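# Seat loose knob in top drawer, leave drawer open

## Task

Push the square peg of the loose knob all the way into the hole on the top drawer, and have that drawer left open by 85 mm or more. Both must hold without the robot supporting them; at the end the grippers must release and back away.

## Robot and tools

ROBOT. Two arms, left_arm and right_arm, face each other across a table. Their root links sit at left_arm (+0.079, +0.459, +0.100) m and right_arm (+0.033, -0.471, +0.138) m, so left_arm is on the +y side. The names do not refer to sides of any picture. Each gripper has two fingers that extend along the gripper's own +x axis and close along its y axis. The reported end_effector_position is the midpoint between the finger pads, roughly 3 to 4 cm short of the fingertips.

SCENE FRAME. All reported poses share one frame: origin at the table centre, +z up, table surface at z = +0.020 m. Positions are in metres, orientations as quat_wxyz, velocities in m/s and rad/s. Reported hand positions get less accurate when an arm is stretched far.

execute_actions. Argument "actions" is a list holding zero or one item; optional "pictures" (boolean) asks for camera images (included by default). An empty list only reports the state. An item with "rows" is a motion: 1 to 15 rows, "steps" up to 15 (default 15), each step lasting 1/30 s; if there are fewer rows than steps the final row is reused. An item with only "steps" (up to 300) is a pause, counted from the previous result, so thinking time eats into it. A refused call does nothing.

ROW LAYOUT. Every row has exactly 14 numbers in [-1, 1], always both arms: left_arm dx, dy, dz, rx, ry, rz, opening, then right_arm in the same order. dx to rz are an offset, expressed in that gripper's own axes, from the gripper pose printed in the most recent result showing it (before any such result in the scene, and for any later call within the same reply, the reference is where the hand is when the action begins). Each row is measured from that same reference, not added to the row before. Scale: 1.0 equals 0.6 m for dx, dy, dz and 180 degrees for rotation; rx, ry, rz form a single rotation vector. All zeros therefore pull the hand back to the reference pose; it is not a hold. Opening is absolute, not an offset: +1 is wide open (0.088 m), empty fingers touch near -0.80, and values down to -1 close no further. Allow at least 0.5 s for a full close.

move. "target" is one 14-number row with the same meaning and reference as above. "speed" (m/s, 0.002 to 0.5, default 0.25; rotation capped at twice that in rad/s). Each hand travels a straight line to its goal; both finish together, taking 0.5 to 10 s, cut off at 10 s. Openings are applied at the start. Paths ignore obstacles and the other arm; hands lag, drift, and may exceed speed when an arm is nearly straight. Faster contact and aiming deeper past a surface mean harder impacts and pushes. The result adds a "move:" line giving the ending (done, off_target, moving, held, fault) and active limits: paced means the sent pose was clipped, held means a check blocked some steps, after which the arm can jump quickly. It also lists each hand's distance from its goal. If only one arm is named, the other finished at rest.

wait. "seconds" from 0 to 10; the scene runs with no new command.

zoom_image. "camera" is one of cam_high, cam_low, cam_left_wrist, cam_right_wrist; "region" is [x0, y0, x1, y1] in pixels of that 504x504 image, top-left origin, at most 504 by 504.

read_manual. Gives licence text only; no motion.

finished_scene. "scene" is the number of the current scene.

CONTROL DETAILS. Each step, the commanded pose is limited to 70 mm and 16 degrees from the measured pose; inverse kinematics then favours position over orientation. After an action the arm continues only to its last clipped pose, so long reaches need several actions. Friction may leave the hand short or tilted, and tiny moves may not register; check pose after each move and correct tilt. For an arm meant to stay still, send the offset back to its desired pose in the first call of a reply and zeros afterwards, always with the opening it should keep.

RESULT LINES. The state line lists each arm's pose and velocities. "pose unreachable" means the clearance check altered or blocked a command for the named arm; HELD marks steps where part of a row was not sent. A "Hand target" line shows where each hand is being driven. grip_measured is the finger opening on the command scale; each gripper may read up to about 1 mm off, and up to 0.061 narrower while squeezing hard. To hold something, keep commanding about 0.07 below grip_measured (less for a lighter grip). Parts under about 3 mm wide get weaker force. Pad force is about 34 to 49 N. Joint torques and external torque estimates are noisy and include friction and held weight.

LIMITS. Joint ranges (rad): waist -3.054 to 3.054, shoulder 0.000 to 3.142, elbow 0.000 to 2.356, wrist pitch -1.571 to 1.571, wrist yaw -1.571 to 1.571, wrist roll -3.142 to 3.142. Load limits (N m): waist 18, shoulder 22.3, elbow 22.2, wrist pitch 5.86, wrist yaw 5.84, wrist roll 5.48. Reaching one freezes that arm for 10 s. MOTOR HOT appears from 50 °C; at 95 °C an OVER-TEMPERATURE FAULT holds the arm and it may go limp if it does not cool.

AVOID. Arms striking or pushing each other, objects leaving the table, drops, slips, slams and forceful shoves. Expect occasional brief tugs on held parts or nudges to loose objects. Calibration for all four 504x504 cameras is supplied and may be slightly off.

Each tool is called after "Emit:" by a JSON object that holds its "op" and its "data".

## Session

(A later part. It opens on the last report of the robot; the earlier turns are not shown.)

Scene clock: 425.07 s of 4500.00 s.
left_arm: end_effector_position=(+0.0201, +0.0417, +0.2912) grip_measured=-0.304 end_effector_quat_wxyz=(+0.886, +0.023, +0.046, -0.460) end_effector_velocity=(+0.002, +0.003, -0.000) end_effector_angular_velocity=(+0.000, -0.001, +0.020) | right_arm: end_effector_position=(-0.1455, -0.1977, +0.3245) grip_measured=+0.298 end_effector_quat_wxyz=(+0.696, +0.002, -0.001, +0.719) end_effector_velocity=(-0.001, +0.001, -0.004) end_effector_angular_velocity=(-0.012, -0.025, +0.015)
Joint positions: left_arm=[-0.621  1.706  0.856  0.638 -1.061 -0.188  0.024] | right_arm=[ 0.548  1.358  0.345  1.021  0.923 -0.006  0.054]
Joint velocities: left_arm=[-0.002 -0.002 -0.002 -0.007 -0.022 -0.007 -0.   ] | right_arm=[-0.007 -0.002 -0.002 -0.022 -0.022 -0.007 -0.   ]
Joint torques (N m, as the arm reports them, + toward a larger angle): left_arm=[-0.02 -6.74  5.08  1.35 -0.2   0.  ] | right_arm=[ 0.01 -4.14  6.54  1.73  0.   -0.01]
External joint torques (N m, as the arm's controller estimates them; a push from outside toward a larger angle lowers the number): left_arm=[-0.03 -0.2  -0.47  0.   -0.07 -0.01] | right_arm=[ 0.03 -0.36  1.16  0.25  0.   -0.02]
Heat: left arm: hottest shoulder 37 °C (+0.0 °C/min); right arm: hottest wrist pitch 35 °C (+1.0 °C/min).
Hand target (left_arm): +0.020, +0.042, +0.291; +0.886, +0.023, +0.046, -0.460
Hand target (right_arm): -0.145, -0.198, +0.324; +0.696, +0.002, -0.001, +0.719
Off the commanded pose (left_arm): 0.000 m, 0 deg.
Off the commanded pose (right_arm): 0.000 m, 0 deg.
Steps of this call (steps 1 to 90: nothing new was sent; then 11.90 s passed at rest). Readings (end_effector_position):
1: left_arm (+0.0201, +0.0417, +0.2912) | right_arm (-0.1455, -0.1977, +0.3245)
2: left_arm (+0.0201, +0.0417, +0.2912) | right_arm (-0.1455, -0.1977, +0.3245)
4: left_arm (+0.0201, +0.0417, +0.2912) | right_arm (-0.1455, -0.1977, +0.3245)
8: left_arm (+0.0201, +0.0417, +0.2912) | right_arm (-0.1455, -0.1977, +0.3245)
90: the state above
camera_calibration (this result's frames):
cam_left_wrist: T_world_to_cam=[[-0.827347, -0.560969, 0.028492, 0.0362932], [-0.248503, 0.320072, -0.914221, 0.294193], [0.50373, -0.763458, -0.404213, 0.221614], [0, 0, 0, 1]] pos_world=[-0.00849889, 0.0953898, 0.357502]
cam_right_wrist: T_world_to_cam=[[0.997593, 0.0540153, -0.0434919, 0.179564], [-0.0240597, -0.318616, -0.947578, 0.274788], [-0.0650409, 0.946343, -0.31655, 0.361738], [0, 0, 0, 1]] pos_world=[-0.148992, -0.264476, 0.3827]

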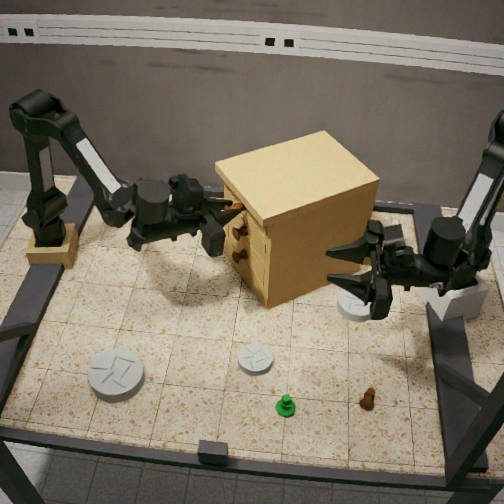

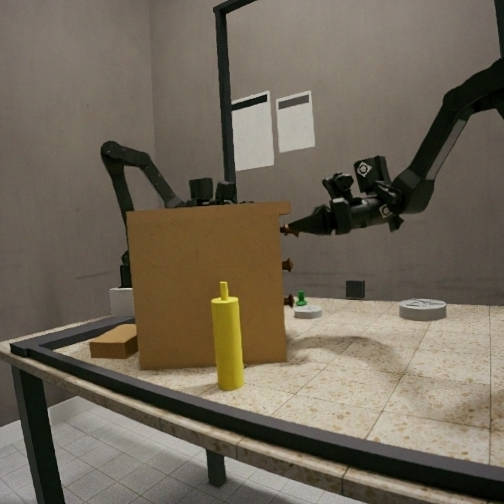

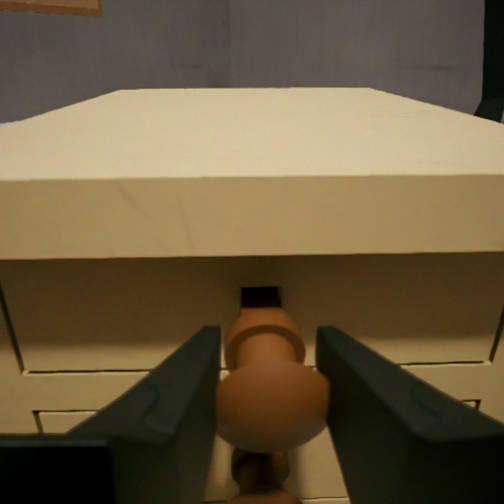

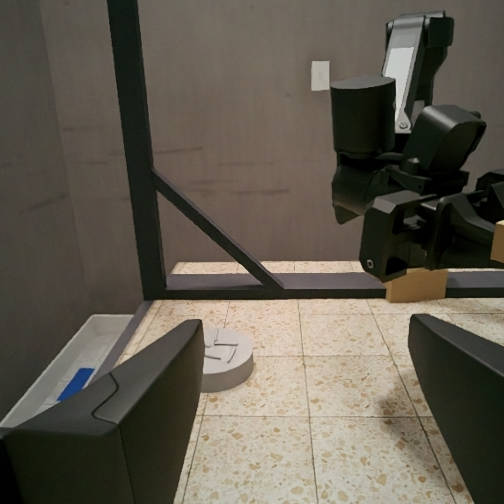

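Emit:
{"op": "move", "data": {"target": [0.02,0,0.004,0,0,0,-0.38,0,0,0,0,0,0,0.3], "speed": 0.015}}

Emit:
{"op": "zoom_image", "data": {"camera": "cam_low", "region": [260,190,360,280]}}

Emit:
{"op": "zoom_image", "data": {"camera": "cam_left_wrist", "region": [200,200,330,340]}}

Scene clock: 429.37 s of 4500.00 s.
left_arm: end_effector_position=(+0.0245, +0.0380, +0.2906) grip_measured=-0.304 end_effector_quat_wxyz=(+0.886, +0.027, +0.046, -0.461) end_effector_velocity=(-0.001, +0.001, -0.001) end_effector_angular_velocity=(+0.020, -0.012, -0.010) | right_arm: end_effector_position=(-0.1455, -0.1977, +0.3245) grip_measured=+0.298 end_effector_quat_wxyz=(+0.696, +0.002, -0.001, +0.719) end_effector_velocity=(+0.001, -0.000, -0.005) end_effector_angular_velocity=(-0.015, -0.029, +0.005)
Joint positions: left_arm=[-0.604  1.71   0.86   0.639 -1.042 -0.178  0.024] | right_arm=[ 0.548  1.358  0.345  1.021  0.923 -0.006  0.054]
Joint velocities: left_arm=[-0.002 -0.007 -0.002 -0.022  0.007  0.007 -0.   ] | right_arm=[-0.002 -0.002 -0.007 -0.022 -0.007 -0.007 -0.   ]
Joint torques (N m, as the arm reports them, + toward a larger angle): left_arm=[ 0.92 -5.14  7.06  1.69  0.28  0.15] | right_arm=[ 0.05 -4.15  6.51  1.72  0.    0.  ]
External joint torques (N m, as the arm's controller estimates them; a push from outside toward a larger angle lowers the number): left_arm=[0.92 1.45 1.49 0.33 0.4  0.14] | right_arm=[ 0.06 -0.39  1.15  0.24  0.   -0.01]
Heat: left arm: hottest elbow 37 °C (+0.0 °C/min); right arm: hottest wrist pitch 35 °C (+1.0 °C/min).
Hand target (left_arm): +0.027, +0.032, +0.292; +0.887, +0.023, +0.046, -0.460
Hand target (right_arm): -0.145, -0.198, +0.324; +0.696, +0.002, -0.001, +0.719
Off the commanded pose (left_arm): 0.007 m, 1 deg.
Off the commanded pose (right_arm): 0.000 m, 0 deg.
After step 90, 0.27 s passed at rest.
move: done
camera_calibration (this result's frames):
cam_left_wrist: T_world_to_cam=[[-0.828916, -0.558995, 0.0205535, 0.040109], [-0.24333, 0.327254, -0.913069, 0.295167], [0.503675, -0.76186, -0.407286, 0.217248], [0, 0, 0, 1]] pos_world=[-0.00435219, 0.0913383, 0.357166]
cam_right_wrist: T_world_to_cam=[[0.997593, 0.0540153, -0.0434919, 0.179564], [-0.0240597, -0.318616, -0.947578, 0.274788], [-0.0650409, 0.946343, -0.31655, 0.361738], [0, 0, 0, 1]] pos_world=[-0.148992, -0.264476, 0.3827]

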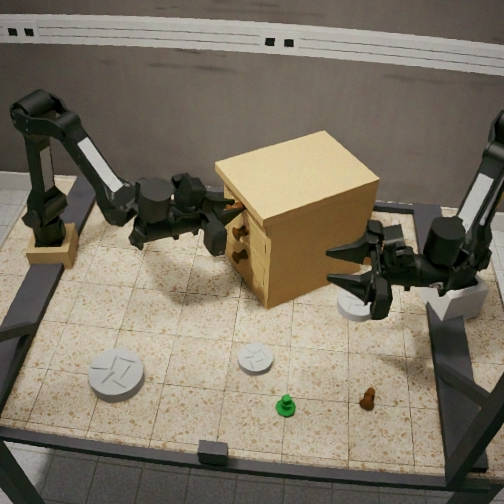

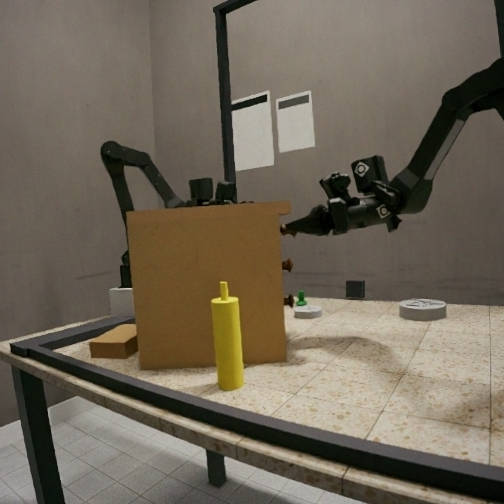

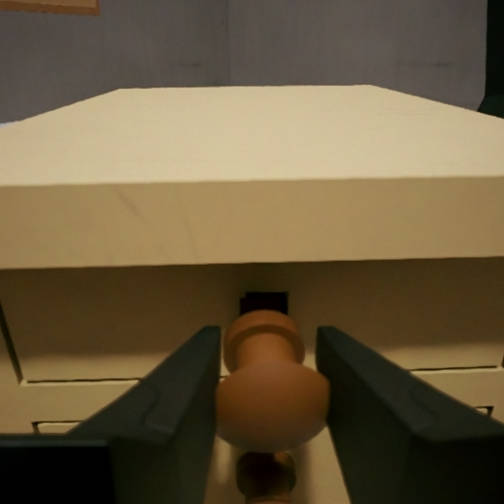

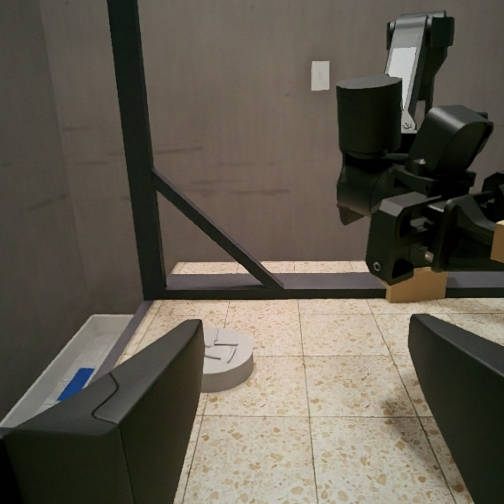

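Region (260, 190, 360, 280) of cam_low's 504x504 image, scaled by 5.040, with more detail than that image has; it fills the top 454 rows of this view, and the rest is white.

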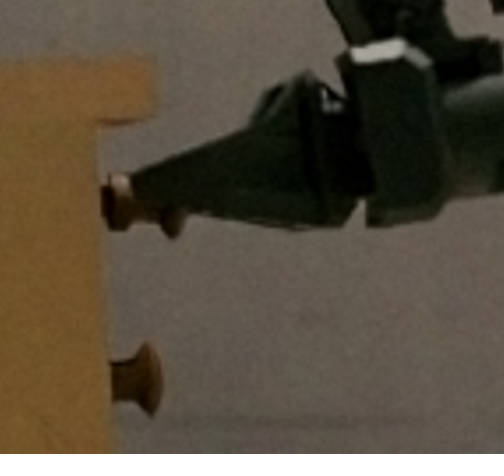

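Region (200, 200, 330, 340) of cam_left_wrist's 504x504 image, scaled by 3.600, with more detail than that image has; it fills the left 468 columns of this view, and the rest is white.

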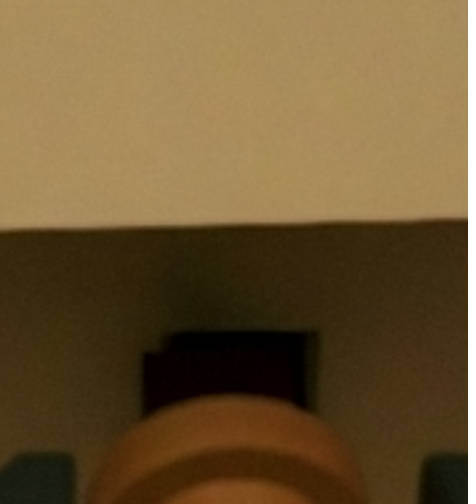

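Emit:
{"op": "execute_actions", "data": {"actions": [{"rows":[[0,-0.012,0.001,0,0,0,-0.38,0,0,0,0,0,0,0.3],[0,-0.012,0.001,0,0,0,-0.38,0,0,0,0,0,0,0.3],[0,-0.012,0.001,0,0,0,-0.38,0,0,0,0,0,0,0.3],[0,0.005,0.001,0,0,0,-0.38,0,0,0,0,0,0,0.3],[0,0.005,0.001,0,0,0,-0.38,0,0,0,0,0,0,0.3],[0,0.005,0.001,0,0,0,-0.38,0,0,0,0,0,0,0.3],[0,-0.008,0.001,0,0,0,-0.38,0,0,0,0,0,0,0.3],[0,-0.008,0.001,0,0,0,-0.38,0,0,0,0,0,0,0.3],[0,-0.008,0.001,0,0,0,-0.38,0,0,0,0,0,0,0.3],[0,0.001,0.001,0,0,0,-0.38,0,0,0,0,0,0,0.3],[0,0.001,0.001,0,0,0,-0.38,0,0,0,0,0,0,0.3],[0,0.001,0.001,0,0,0,-0.38,0,0,0,0,0,0,0.3],[0,-0.003,0.001,0,0,0,-0.38,0,0,0,0,0,0,0.3]]}]}}

Emit:
{"op": "zoom_image", "data": {"camera": "cam_left_wrist", "region": [200,200,330,340]}}

Scene clock: 438.27 s of 4500.00 s.
left_arm: end_effector_position=(+0.0232, +0.0375, +0.2906) grip_measured=-0.304 end_effector_quat_wxyz=(+0.886, +0.028, +0.045, -0.461) end_effector_velocity=(-0.002, -0.000, -0.003) end_effector_angular_velocity=(-0.001, +0.014, -0.007) | right_arm: end_effector_position=(-0.1455, -0.1977, +0.3245) grip_measured=+0.298 end_effector_quat_wxyz=(+0.696, +0.002, -0.001, +0.719) end_effector_velocity=(+0.000, +0.000, -0.001) end_effector_angular_velocity=(-0.004, -0.013, +0.005)
Joint positions: left_arm=[-0.607  1.714  0.865  0.635 -1.044 -0.177  0.024] | right_arm=[ 0.548  1.358  0.345  1.021  0.923 -0.006  0.054]
Joint velocities: left_arm=[-0.002  0.002 -0.002 -0.007  0.007 -0.022 -0.   ] | right_arm=[-0.002 -0.002 -0.002 -0.007 -0.007 -0.007 -0.   ]
Joint torques (N m, as the arm reports them, + toward a larger angle): left_arm=[-0.08 -6.79  5.13  1.28 -0.19 -0.01] | right_arm=[ 0.01 -4.15  6.52  1.73  0.01 -0.01]
External joint torques (N m, as the arm's controller estimates them; a push from outside toward a larger angle lowers the number): left_arm=[-0.06 -0.26 -0.44 -0.07 -0.07 -0.01] | right_arm=[ 0.01 -0.39  1.16  0.25  0.02 -0.02]
Heat: left arm: hottest elbow 37 °C (+0.0 °C/min); right arm: hottest wrist pitch 35 °C (+1.0 °C/min).
Hand target (left_arm): +0.023, +0.037, +0.291; +0.886, +0.027, +0.046, -0.461
Hand target (right_arm): -0.145, -0.198, +0.324; +0.696, +0.002, -0.001, +0.719
Off the commanded pose (left_arm): 0.001 m, 0 deg.
Off the commanded pose (right_arm): 0.000 m, 0 deg.
Steps of this call (steps 1 to 90: nothing new was sent; then 5.40 s passed at rest; steps 91 to 105: all 15 steps of this action). Readings (end_effector_position):
91: left_arm (+0.0241, +0.0379, +0.2907) | right_arm (-0.1455, -0.1977, +0.3245)
92: left_arm (+0.0237, +0.0377, +0.2908) | right_arm (-0.1455, -0.1977, +0.3245)
94: left_arm (+0.0232, +0.0374, +0.2908) | right_arm (-0.1455, -0.1977, +0.3245)
98: left_arm (+0.0232, +0.0375, +0.2908) | right_arm (-0.1455, -0.1977, +0.3245)
105: the state above
camera_calibration (this result's frames):
cam_left_wrist: T_world_to_cam=[[-0.829211, -0.558636, 0.0182882, 0.0394244], [-0.241748, 0.328953, -0.912879, 0.294878], [0.503951, -0.761391, -0.407821, 0.217604], [0, 0, 0, 1]] pos_world=[-0.00568456, 0.0907046, 0.35721]
cam_right_wrist: T_world_to_cam=[[0.997593, 0.0540153, -0.0434919, 0.179564], [-0.0240597, -0.318616, -0.947578, 0.274788], [-0.0650409, 0.946343, -0.31655, 0.361738], [0, 0, 0, 1]] pos_world=[-0.148992, -0.264476, 0.3827]

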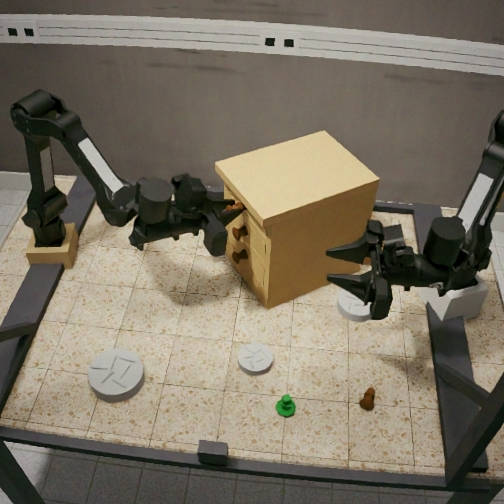

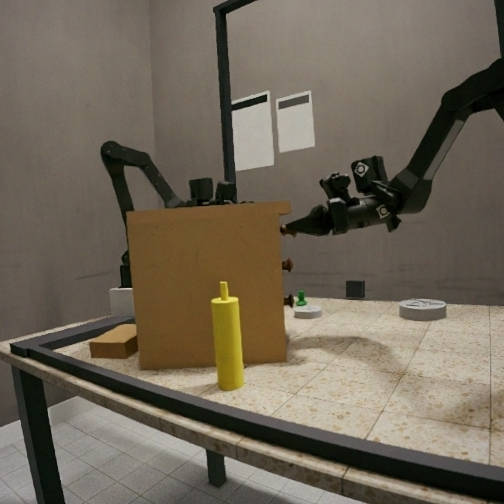

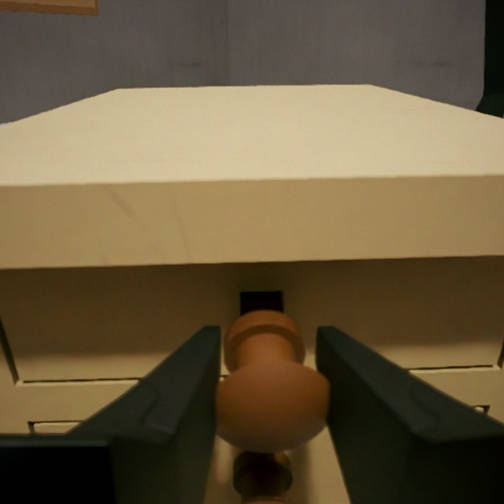

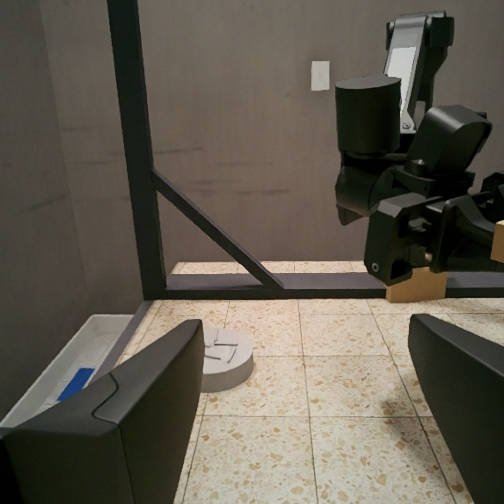

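Region (200, 200, 330, 340) of cam_left_wrist's 504x504 image, scaled by 3.600, with more detail than that image has; it fills the left 468 columns of this view, and the rest is white.

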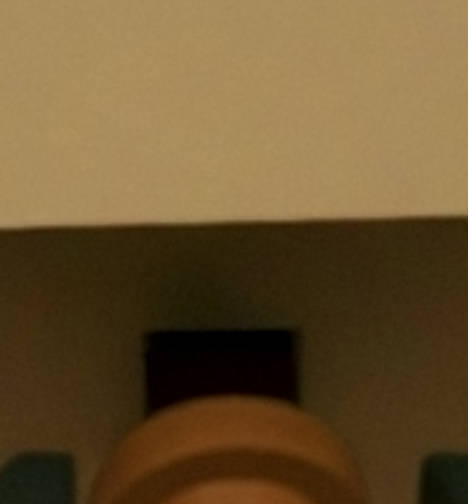

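Emit:
{"op": "execute_actions", "data": {"actions": [{"rows":[[0.01,0,0.002,0,0,0,-0.38,0,0,0,0,0,0,0.3],[0.014,0,0.003,0,0,0,-0.38,0,0,0,0,0,0,0.3],[0.018,0,0.004,0,0,0,-0.38,0,0,0,0,0,0,0.3],[0.018,0,0.004,0,0,0,-0.38,0,0,0,0,0,0,0.3],[0.018,0,0.004,0,0,0,-0.38,0,0,0,0,0,0,0.3],[0.005,0,0.002,0,0,0,-0.38,0,0,0,0,0,0,0.3],[0.005,0,0.002,0,0,0,-0.38,0,0,0,0,0,0,0.3],[0.014,0,0.002,0,0,0,-0.38,0,0,0,0,0,0,0.3],[0.014,0,0.002,0,0,0,-0.38,0,0,0,0,0,0,0.3],[0.01,0,0.002,0,0,0,-0.38,0,0,0,0,0,0,0.3]]}]}}

Emit:
{"op": "zoom_image", "data": {"camera": "cam_left_wrist", "region": [200,200,330,340]}}

Emit:
{"op": "zoom_image", "data": {"camera": "cam_low", "region": [260,190,360,280]}}

Scene clock: 443.00 s of 4500.00 s.
left_arm: end_effector_position=(+0.0232, +0.0368, +0.2904) grip_measured=-0.304 end_effector_quat_wxyz=(+0.885, +0.031, +0.045, -0.463) end_effector_velocity=(+0.000, +0.002, -0.005) end_effector_angular_velocity=(+0.019, -0.007, +0.006) | right_arm: end_effector_position=(-0.1455, -0.1977, +0.3245) grip_measured=+0.298 end_effector_quat_wxyz=(+0.696, +0.002, -0.001, +0.719) end_effector_velocity=(+0.000, +0.000, -0.001) end_effector_angular_velocity=(-0.004, -0.013, +0.005)
Joint positions: left_arm=[-0.605  1.714  0.865  0.635 -1.038 -0.172  0.024] | right_arm=[ 0.548  1.358  0.345  1.021  0.923 -0.006  0.054]
Joint velocities: left_arm=[-0.002  0.002 -0.002 -0.022 -0.007 -0.007 -0.   ] | right_arm=[-0.002 -0.002 -0.002 -0.007 -0.007 -0.007 -0.   ]
Joint torques (N m, as the arm reports them, + toward a larger angle): left_arm=[ 1.14 -5.77  6.37  1.6   0.2   0.07] | right_arm=[ 0.03 -4.18  6.51  1.73  0.   -0.01]
External joint torques (N m, as the arm's controller estimates them; a push from outside toward a larger angle lowers the number): left_arm=[1.14 0.79 0.82 0.24 0.32 0.07] | right_arm=[ 0.03 -0.4   1.13  0.24  0.01 -0.02]
Heat: left arm: hottest elbow 37 °C (+1.0 °C/min); right arm: hottest wrist pitch 35 °C (+1.0 °C/min).
Hand target (left_arm): +0.027, +0.033, +0.291; +0.886, +0.028, +0.045, -0.461
Hand target (right_arm): -0.145, -0.198, +0.324; +0.696, +0.002, -0.001, +0.719
Off the commanded pose (left_arm): 0.006 m, 0 deg.
Off the commanded pose (right_arm): 0.000 m, 0 deg.
Steps of this call (steps 1 to 90: nothing new was sent; then 1.23 s passed at rest; steps 91 to 105: all 15 steps of this action). Readings (end_effector_position):
91: left_arm (+0.0232, +0.0375, +0.2906) | right_arm (-0.1455, -0.1977, +0.3245)
92: left_arm (+0.0234, +0.0373, +0.2906) | right_arm (-0.1455, -0.1977, +0.3245)
94: left_arm (+0.0233, +0.0369, +0.2905) | right_arm (-0.1455, -0.1977, +0.3245)
98: left_arm (+0.0232, +0.0368, +0.2904) | right_arm (-0.1455, -0.1977, +0.3245)
105: the state above
camera_calibration (this result's frames):
cam_left_wrist: T_world_to_cam=[[-0.832046, -0.554539, 0.013685, 0.0403277], [-0.237251, 0.333461, -0.912423, 0.294524], [0.50141, -0.762424, -0.409019, 0.217486], [0, 0, 0, 1]] pos_world=[-0.00561932, 0.0899678, 0.357135]
cam_right_wrist: T_world_to_cam=[[0.997593, 0.0540153, -0.0434919, 0.179564], [-0.0240597, -0.318616, -0.947578, 0.274788], [-0.0650409, 0.946343, -0.31655, 0.361738], [0, 0, 0, 1]] pos_world=[-0.148992, -0.264476, 0.3827]

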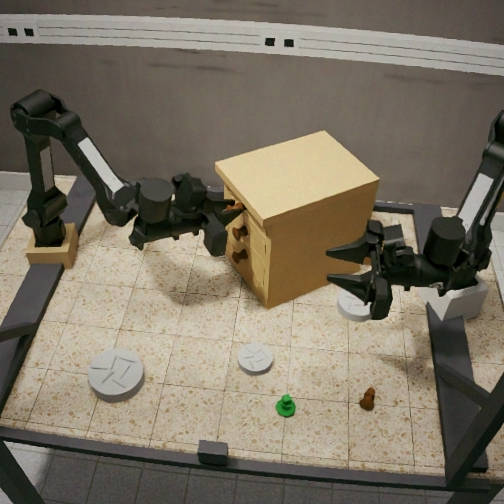

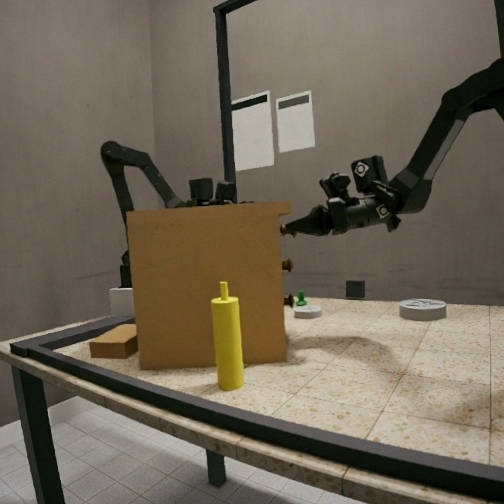

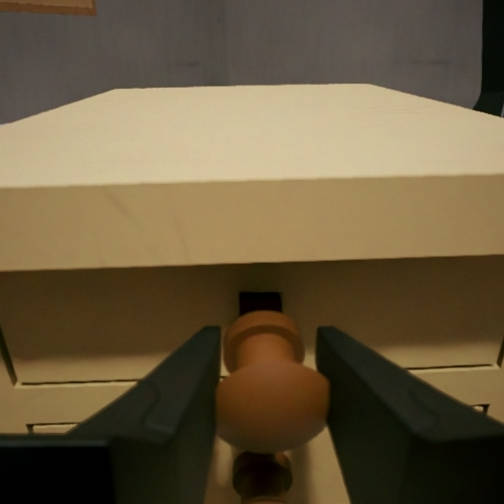

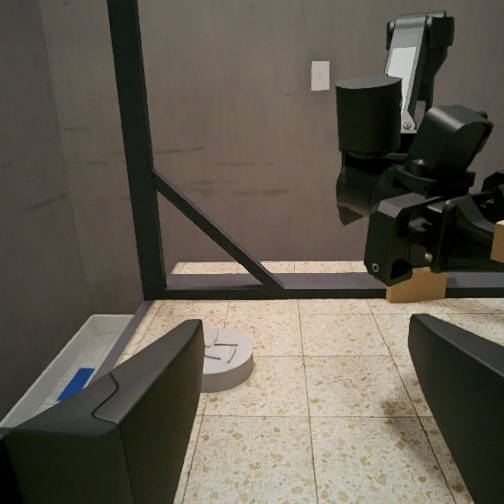

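Region (200, 200, 330, 340) of cam_left_wrist's 504x504 image, scaled by 3.600, with more detail than that image has; it fills the left 468 columns of this view, and the rest is white.

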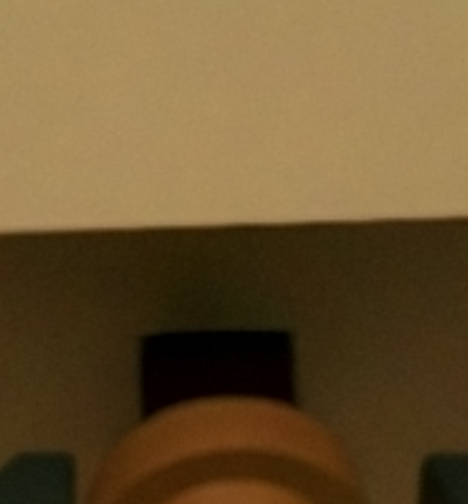

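Region (260, 190, 360, 280) of cam_low's 504x504 image, scaled by 5.040, with more detail than that image has; it fills the top 454 rows of this view, and the rest is white.

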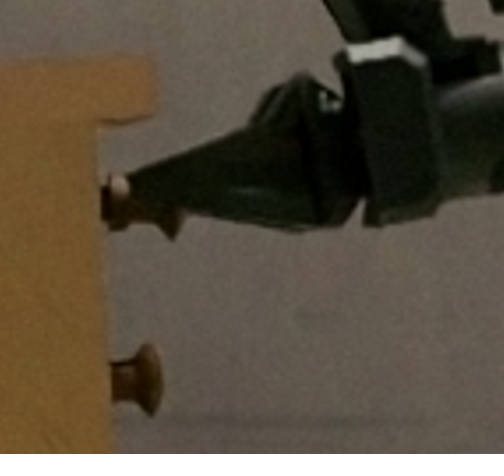

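Emit:
{"op": "execute_actions", "data": {"actions": [{"rows":[[-0.003,0,0.012,-0.02,0,0,-0.38,0,0,0,0,0,0,0.3],[-0.003,0,0.012,-0.02,0,0,-0.38,0,0,0,0,0,0,0.3],[-0.003,0,0.012,-0.02,0,0,-0.38,0,0,0,0,0,0,0.3],[-0.003,0,-0.004,0.004,0,0,-0.38,0,0,0,0,0,0,0.3],[-0.003,0,-0.004,0.004,0,0,-0.38,0,0,0,0,0,0,0.3],[-0.003,0,-0.004,0.004,0,0,-0.38,0,0,0,0,0,0,0.3],[-0.002,0,0.008,-0.012,0,0,-0.38,0,0,0,0,0,0,0.3],[-0.002,0,0.008,-0.012,0,0,-0.38,0,0,0,0,0,0,0.3],[-0.002,0,0.008,-0.012,0,0,-0.38,0,0,0,0,0,0,0.3],[-0.002,0,0,-0.002,0,0,-0.38,0,0,0,0,0,0,0.3],[-0.002,0,0,-0.002,0,0,-0.38,0,0,0,0,0,0,0.3],[-0.002,0,0.003,-0.006,0,0,-0.38,0,0,0,0,0,0,0.3]]}]}}

Emit:
{"op": "zoom_image", "data": {"camera": "cam_left_wrist", "region": [200,200,330,340]}}

Scene clock: 453.73 s of 4500.00 s.
left_arm: end_effector_position=(+0.0229, +0.0374, +0.2890) grip_measured=-0.304 end_effector_quat_wxyz=(+0.885, +0.027, +0.049, -0.462) end_effector_velocity=(+0.000, +0.002, -0.001) end_effector_angular_velocity=(+0.010, -0.011, +0.004) | right_arm: end_effector_position=(-0.1455, -0.1977, +0.3245) grip_measured=+0.298 end_effector_quat_wxyz=(+0.696, +0.002, -0.001, +0.719) end_effector_velocity=(+0.002, +0.000, -0.001) end_effector_angular_velocity=(-0.005, +0.001, -0.010)
Joint positions: left_arm=[-0.606  1.714  0.865  0.625 -1.04  -0.192  0.024] | right_arm=[ 0.548  1.358  0.345  1.021  0.923 -0.006  0.054]
Joint velocities: left_arm=[-0.002 -0.002 -0.002 -0.007 -0.007  0.007 -0.   ] | right_arm=[-0.002 -0.002 -0.002 -0.007  0.007  0.007 -0.   ]
Joint torques (N m, as the arm reports them, + toward a larger angle): left_arm=[-0.2  -7.36  5.39  1.44 -0.2   0.08] | right_arm=[ 0.01 -4.17  6.52  1.72 -0.02 -0.02]
External joint torques (N m, as the arm's controller estimates them; a push from outside toward a larger angle lowers the number): left_arm=[-0.2  -0.77 -0.18  0.08 -0.07  0.07] | right_arm=[ 0.02 -0.38  1.11  0.23 -0.01 -0.03]
Heat: left arm: hottest elbow 38 °C (+1.0 °C/min); right arm: hottest wrist pitch 35 °C (+0.0 °C/min).
Hand target (left_arm): +0.023, +0.038, +0.292; +0.885, +0.022, +0.049, -0.463
Hand target (right_arm): -0.145, -0.198, +0.324; +0.696, +0.002, -0.001, +0.719
Off the commanded pose (left_arm): 0.003 m, 1 deg.
Off the commanded pose (right_arm): 0.000 m, 0 deg.
Steps of this call (steps 1 to 90: nothing new was sent; then 7.23 s passed at rest; steps 91 to 105: all 15 steps of this action). Readings (end_effector_position):
91: left_arm (+0.0231, +0.0369, +0.2903) | right_arm (-0.1455, -0.1977, +0.3245)
92: left_arm (+0.0230, +0.0370, +0.2897) | right_arm (-0.1455, -0.1977, +0.3245)
94: left_arm (+0.0229, +0.0372, +0.2889) | right_arm (-0.1455, -0.1977, +0.3245)
98: left_arm (+0.0229, +0.0373, +0.2894) | right_arm (-0.1455, -0.1977, +0.3245)
105: the state above
camera_calibration (this result's frames):
cam_left_wrist: T_world_to_cam=[[-0.830429, -0.556593, 0.0243482, 0.0373742], [-0.248487, 0.330915, -0.910357, 0.292765], [0.498641, -0.762036, -0.413108, 0.218688], [0, 0, 0, 1]] pos_world=[-0.00526197, 0.0905703, 0.355953]
cam_right_wrist: T_world_to_cam=[[0.997593, 0.0540153, -0.0434919, 0.179564], [-0.0240597, -0.318616, -0.947578, 0.274788], [-0.0650409, 0.946343, -0.31655, 0.361738], [0, 0, 0, 1]] pos_world=[-0.148992, -0.264476, 0.3827]

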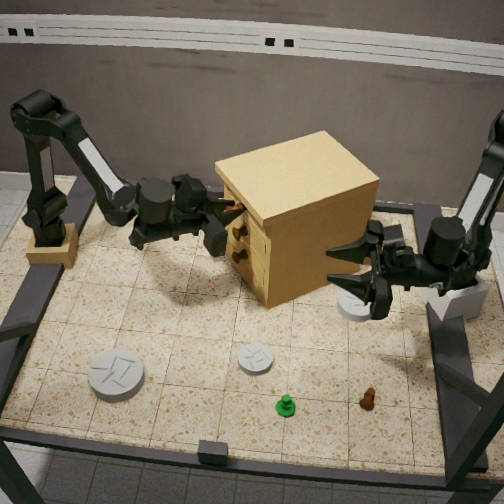

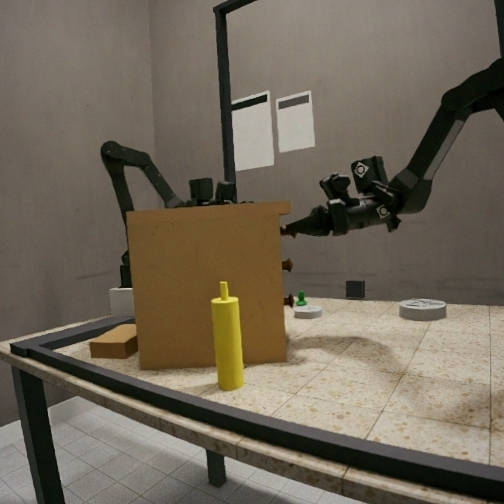

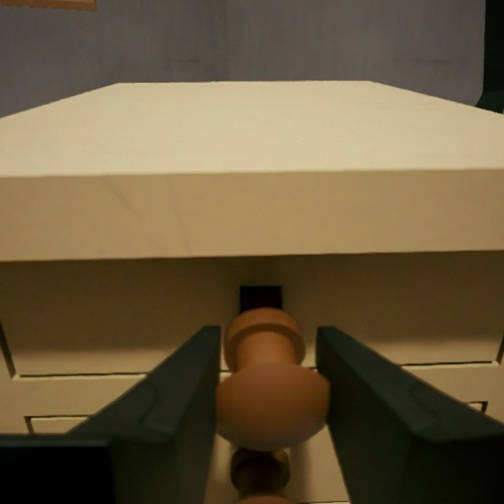

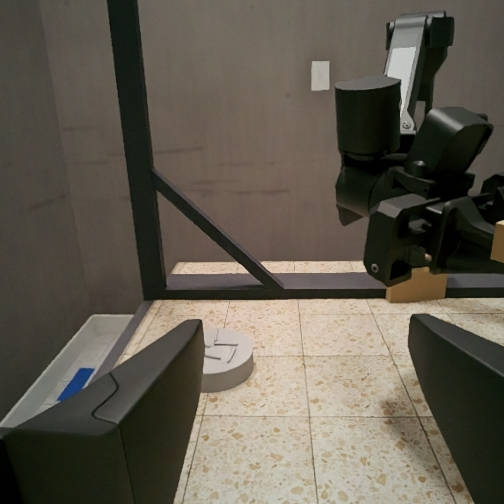

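Region (200, 200, 330, 340) of cam_left_wrist's 504x504 image, scaled by 3.600, with more detail than that image has; it fills the left 468 columns of this view, and the rest is white.

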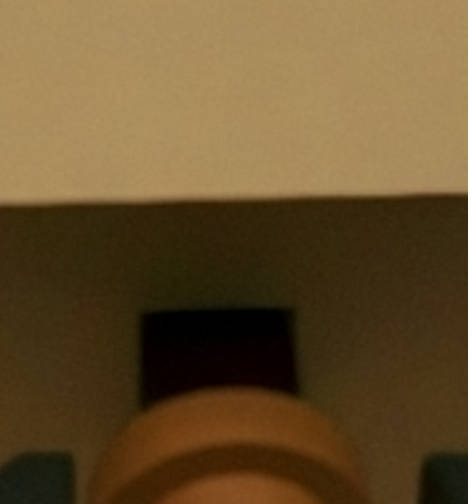

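Emit:
{"op": "execute_actions", "data": {"actions": [{"rows":[[-0.004,0,0.025,-0.003,-0.003,0,-0.38,0,0,0,0,0,0,0.3],[-0.004,0,0.025,-0.003,-0.003,0,-0.38,0,0,0,0,0,0,0.3],[-0.004,0,0.025,-0.003,-0.003,0,-0.38,0,0,0,0,0,0,0.3],[-0.004,0,0.025,-0.003,-0.003,0,-0.38,0,0,0,0,0,0,0.3],[-0.004,0,-0.008,-0.003,-0.003,0,-0.38,0,0,0,0,0,0,0.3],[-0.004,0,-0.008,-0.003,-0.003,0,-0.38,0,0,0,0,0,0,0.3],[-0.004,0,-0.008,-0.003,-0.003,0,-0.38,0,0,0,0,0,0,0.3],[-0.004,0,0.014,-0.003,-0.003,0,-0.38,0,0,0,0,0,0,0.3],[-0.004,0,0.014,-0.003,-0.003,0,-0.38,0,0,0,0,0,0,0.3],[-0.004,0,0.014,-0.003,-0.003,0,-0.38,0,0,0,0,0,0,0.3],[-0.004,0,0.001,-0.003,-0.003,0,-0.38,0,0,0,0,0,0,0.3],[-0.004,0,0.001,-0.003,-0.003,0,-0.38,0,0,0,0,0,0,0.3],[-0.004,0,0.005,-0.003,-0.003,0,-0.38,0,0,0,0,0,0,0.3]]}]}}

Emit:
{"op": "zoom_image", "data": {"camera": "cam_left_wrist", "region": [200,200,330,340]}}

Emit:
{"op": "zoom_image", "data": {"camera": "cam_low", "region": [260,190,360,280]}}

Scene clock: 464.03 s of 4500.00 s.
left_arm: end_effector_position=(+0.0232, +0.0376, +0.2925) grip_measured=-0.304 end_effector_quat_wxyz=(+0.885, +0.021, +0.049, -0.462) end_effector_velocity=(+0.000, +0.002, -0.001) end_effector_angular_velocity=(-0.007, +0.013, +0.007) | right_arm: end_effector_position=(-0.1455, -0.1977, +0.3245) grip_measured=+0.298 end_effector_quat_wxyz=(+0.696, +0.002, -0.001, +0.719) end_effector_velocity=(+0.001, +0.001, -0.001) end_effector_angular_velocity=(-0.004, -0.013, -0.000)
Joint positions: left_arm=[-0.606  1.708  0.866  0.631 -1.041 -0.19   0.024] | right_arm=[ 0.548  1.358  0.345  1.021  0.923 -0.006  0.054]
Joint velocities: left_arm=[-0.002 -0.002 -0.002 -0.007 -0.007 -0.022 -0.   ] | right_arm=[-0.007 -0.002 -0.002 -0.007 -0.007 -0.007 -0.   ]
Joint torques (N m, as the arm reports them, + toward a larger angle): left_arm=[-0.35 -6.83  4.75  1.7  -0.41  0.07] | right_arm=[ 0.03 -4.12  6.52  1.72  0.    0.01]
External joint torques (N m, as the arm's controller estimates them; a push from outside toward a larger angle lowers the number): left_arm=[-0.38 -0.35 -0.77  0.35 -0.29  0.05] | right_arm=[ 0.02 -0.33  1.12  0.23  0.01  0.  ]
Heat: left arm: hottest elbow 37 °C (+0.0 °C/min); right arm: hottest wrist pitch 35 °C (+0.0 °C/min).
Hand target (left_arm): +0.022, +0.039, +0.292; +0.885, +0.021, +0.048, -0.462
Hand target (right_arm): -0.145, -0.198, +0.324; +0.696, +0.002, -0.001, +0.719
Off the commanded pose (left_arm): 0.002 m, 0 deg.
Off the commanded pose (right_arm): 0.000 m, 0 deg.
Steps of this call (steps 1 to 90: nothing new was sent; then 6.80 s passed at rest; steps 91 to 105: all 15 steps of this action). Readings (end_effector_position):
91: left_arm (+0.0230, +0.0375, +0.2889) | right_arm (-0.1455, -0.1977, +0.3245)
92: left_arm (+0.0231, +0.0378, +0.2889) | right_arm (-0.1455, -0.1977, +0.3245)
94: left_arm (+0.0231, +0.0377, +0.2899) | right_arm (-0.1455, -0.1977, +0.3245)
98: left_arm (+0.0232, +0.0376, +0.2926) | right_arm (-0.1455, -0.1977, +0.3245)
105: the state above
camera_calibration (this result's frames):
cam_left_wrist: T_world_to_cam=[[-0.829613, -0.557357, 0.0330952, 0.0350698], [-0.252129, 0.321083, -0.912873, 0.297075], [0.49817, -0.765676, -0.406901, 0.218503], [0, 0, 0, 1]] pos_world=[-0.00485587, 0.0914629, 0.358939]
cam_right_wrist: T_world_to_cam=[[0.997593, 0.0540153, -0.0434919, 0.179564], [-0.0240597, -0.318616, -0.947578, 0.274788], [-0.0650409, 0.946343, -0.31655, 0.361738], [0, 0, 0, 1]] pos_world=[-0.148992, -0.264476, 0.3827]

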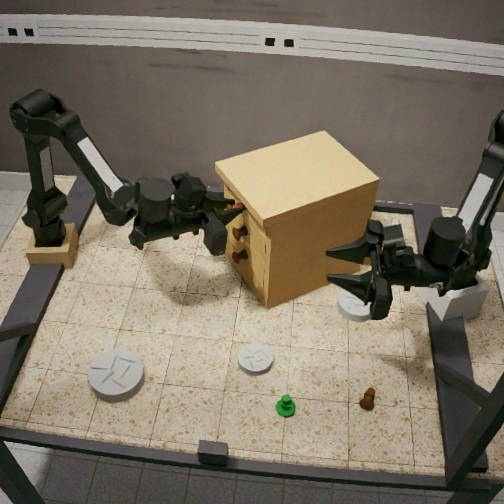

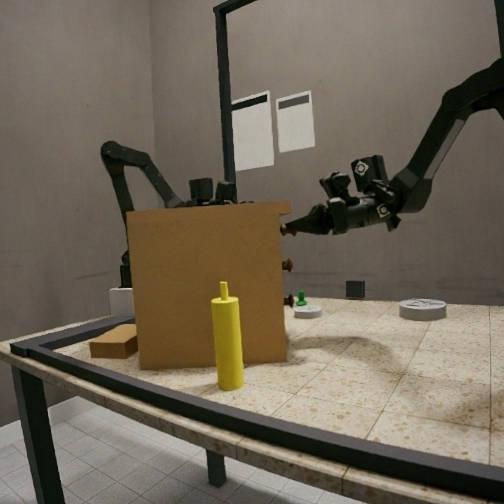

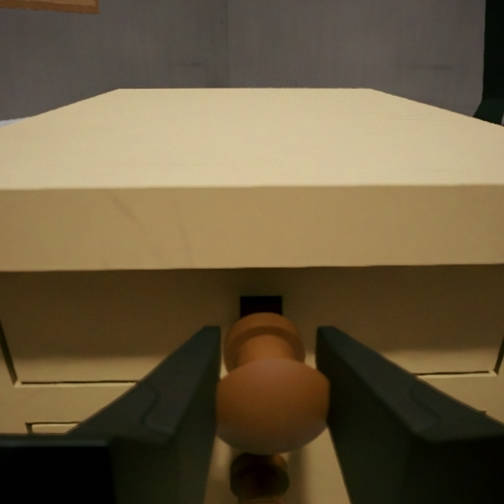

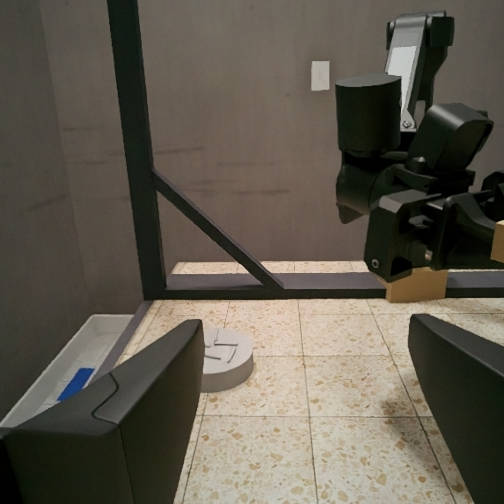

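Region (200, 200, 330, 340) of cam_left_wrist's 504x504 image, scaled by 3.600, with more detail than that image has; it fills the left 468 columns of this view, and the rest is white.

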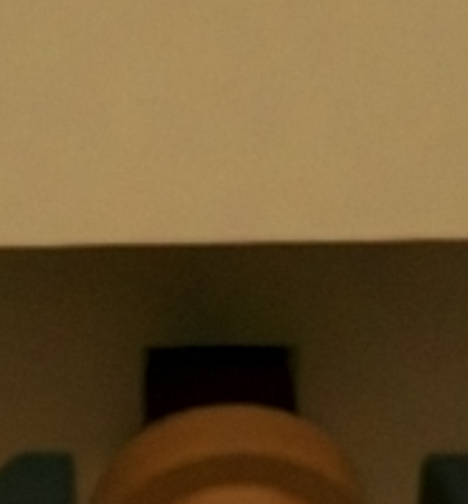

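Region (260, 190, 360, 280) of cam_low's 504x504 image, scaled by 5.040, with more detail than that image has; it fills the top 454 rows of this view, and the rest is white.

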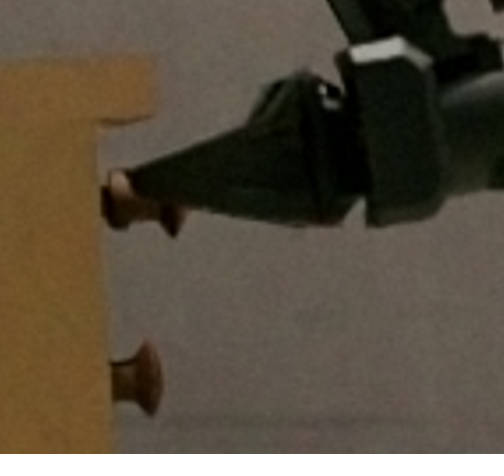

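Emit:
{"op": "move", "data": {"target": [0.035,0,0.002,0,0,0,-0.38,0,0,0,0,0,0,0.3], "speed": 0.02}}

Emit:
{"op": "zoom_image", "data": {"camera": "cam_left_wrist", "region": [200,200,330,340]}}

Emit:
{"op": "zoom_image", "data": {"camera": "cam_low", "region": [260,190,360,280]}}

Scene clock: 468.50 s of 4500.00 s.
left_arm: end_effector_position=(+0.0280, +0.0253, +0.2936) grip_measured=-0.315 end_effector_quat_wxyz=(+0.881, +0.019, +0.049, -0.471) end_effector_velocity=(+0.000, +0.001, -0.003) end_effector_angular_velocity=(+0.007, -0.000, +0.006) | right_arm: end_effector_position=(-0.1455, -0.1977, +0.3245) grip_measured=+0.298 end_effector_quat_wxyz=(+0.696, +0.002, -0.001, +0.719) end_effector_velocity=(+0.001, -0.001, -0.002) end_effector_angular_velocity=(-0.004, +0.001, +0.005)
Joint positions: left_arm=[-0.573  1.731  0.891  0.65  -0.989 -0.171  0.024] | right_arm=[ 0.548  1.358  0.345  1.021  0.923 -0.006  0.054]
Joint velocities: left_arm=[-0.002  0.002 -0.002 -0.007 -0.007 -0.007 -0.   ] | right_arm=[-0.002 -0.007 -0.007 -0.007 -0.007  0.007 -0.   ]
Joint torques (N m, as the arm reports them, + toward a larger angle): left_arm=[ 1.37 -4.93  6.58  1.41 -0.18  0.08] | right_arm=[ 0.03 -4.13  6.48  1.73 -0.01  0.  ]
External joint torques (N m, as the arm's controller estimates them; a push from outside toward a larger angle lowers the number): left_arm=[ 1.32  1.82  0.94  0.02 -0.07  0.07] | right_arm=[ 0.02 -0.33  1.08  0.24  0.   -0.01]
Heat: left arm: hottest elbow 37 °C (+0.0 °C/min); right arm: hottest wrist pitch 35 °C (+0.0 °C/min).
Hand target (left_arm): +0.035, +0.021, +0.291; +0.885, +0.022, +0.048, -0.462
Hand target (right_arm): -0.145, -0.198, +0.324; +0.696, +0.002, -0.001, +0.719
Off the commanded pose (left_arm): 0.009 m, 1 deg.
Off the commanded pose (right_arm): 0.000 m, 0 deg.
move: off_target (left_arm)
camera_calibration (this result's frames):
cam_left_wrist: T_world_to_cam=[[-0.840487, -0.540512, 0.0378063, 0.0306875], [-0.248257, 0.322136, -0.913563, 0.303321], [0.481612, -0.777223, -0.404937, 0.207286], [0, 0, 0, 1]] pos_world=[0.00126245, 0.0799838, 0.35988]
cam_right_wrist: T_world_to_cam=[[0.997593, 0.0540153, -0.0434919, 0.179564], [-0.0240597, -0.318616, -0.947578, 0.274788], [-0.0650409, 0.946343, -0.31655, 0.361738], [0, 0, 0, 1]] pos_world=[-0.148992, -0.264476, 0.3827]

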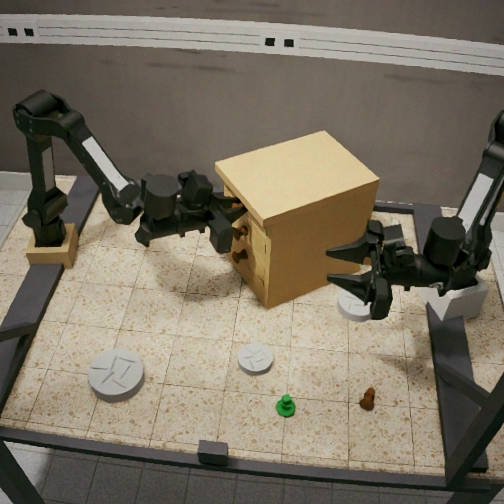

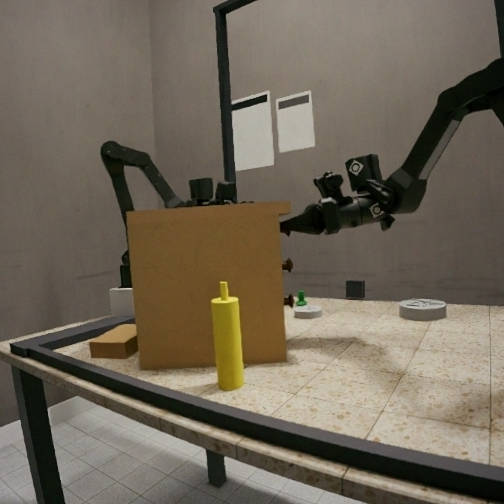

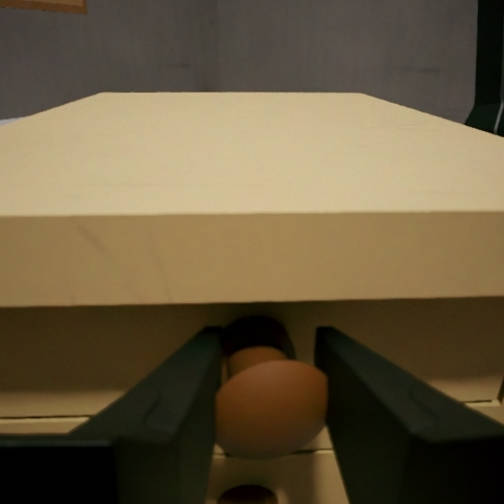

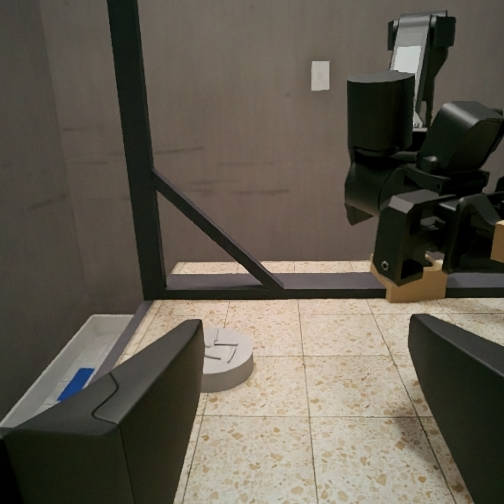

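Region (200, 200, 330, 340) of cam_left_wrist's 504x504 image, scaled by 3.600, with more detail than that image has; it fills the left 468 columns of this view, and the rest is white.

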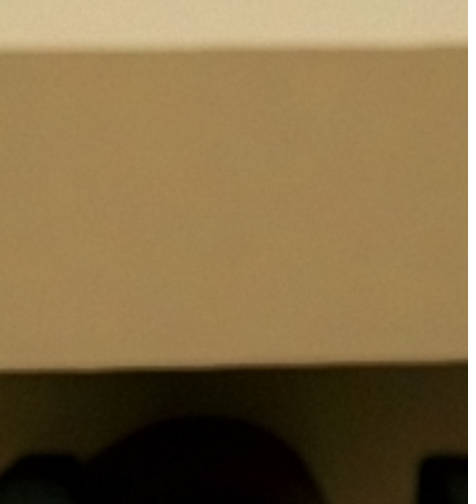

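Region (260, 190, 360, 280) of cam_low's 504x504 image, scaled by 5.040, with more detail than that image has; it fills the top 454 rows of this view, and the rest is white.

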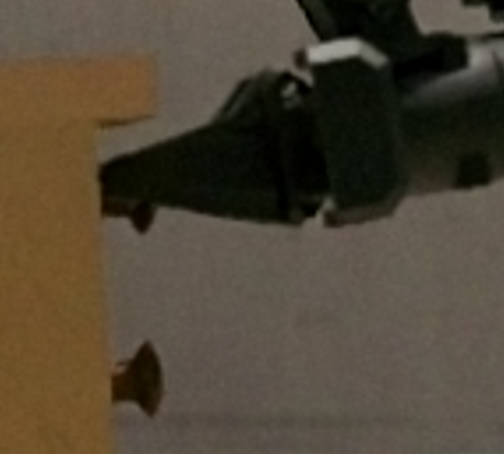

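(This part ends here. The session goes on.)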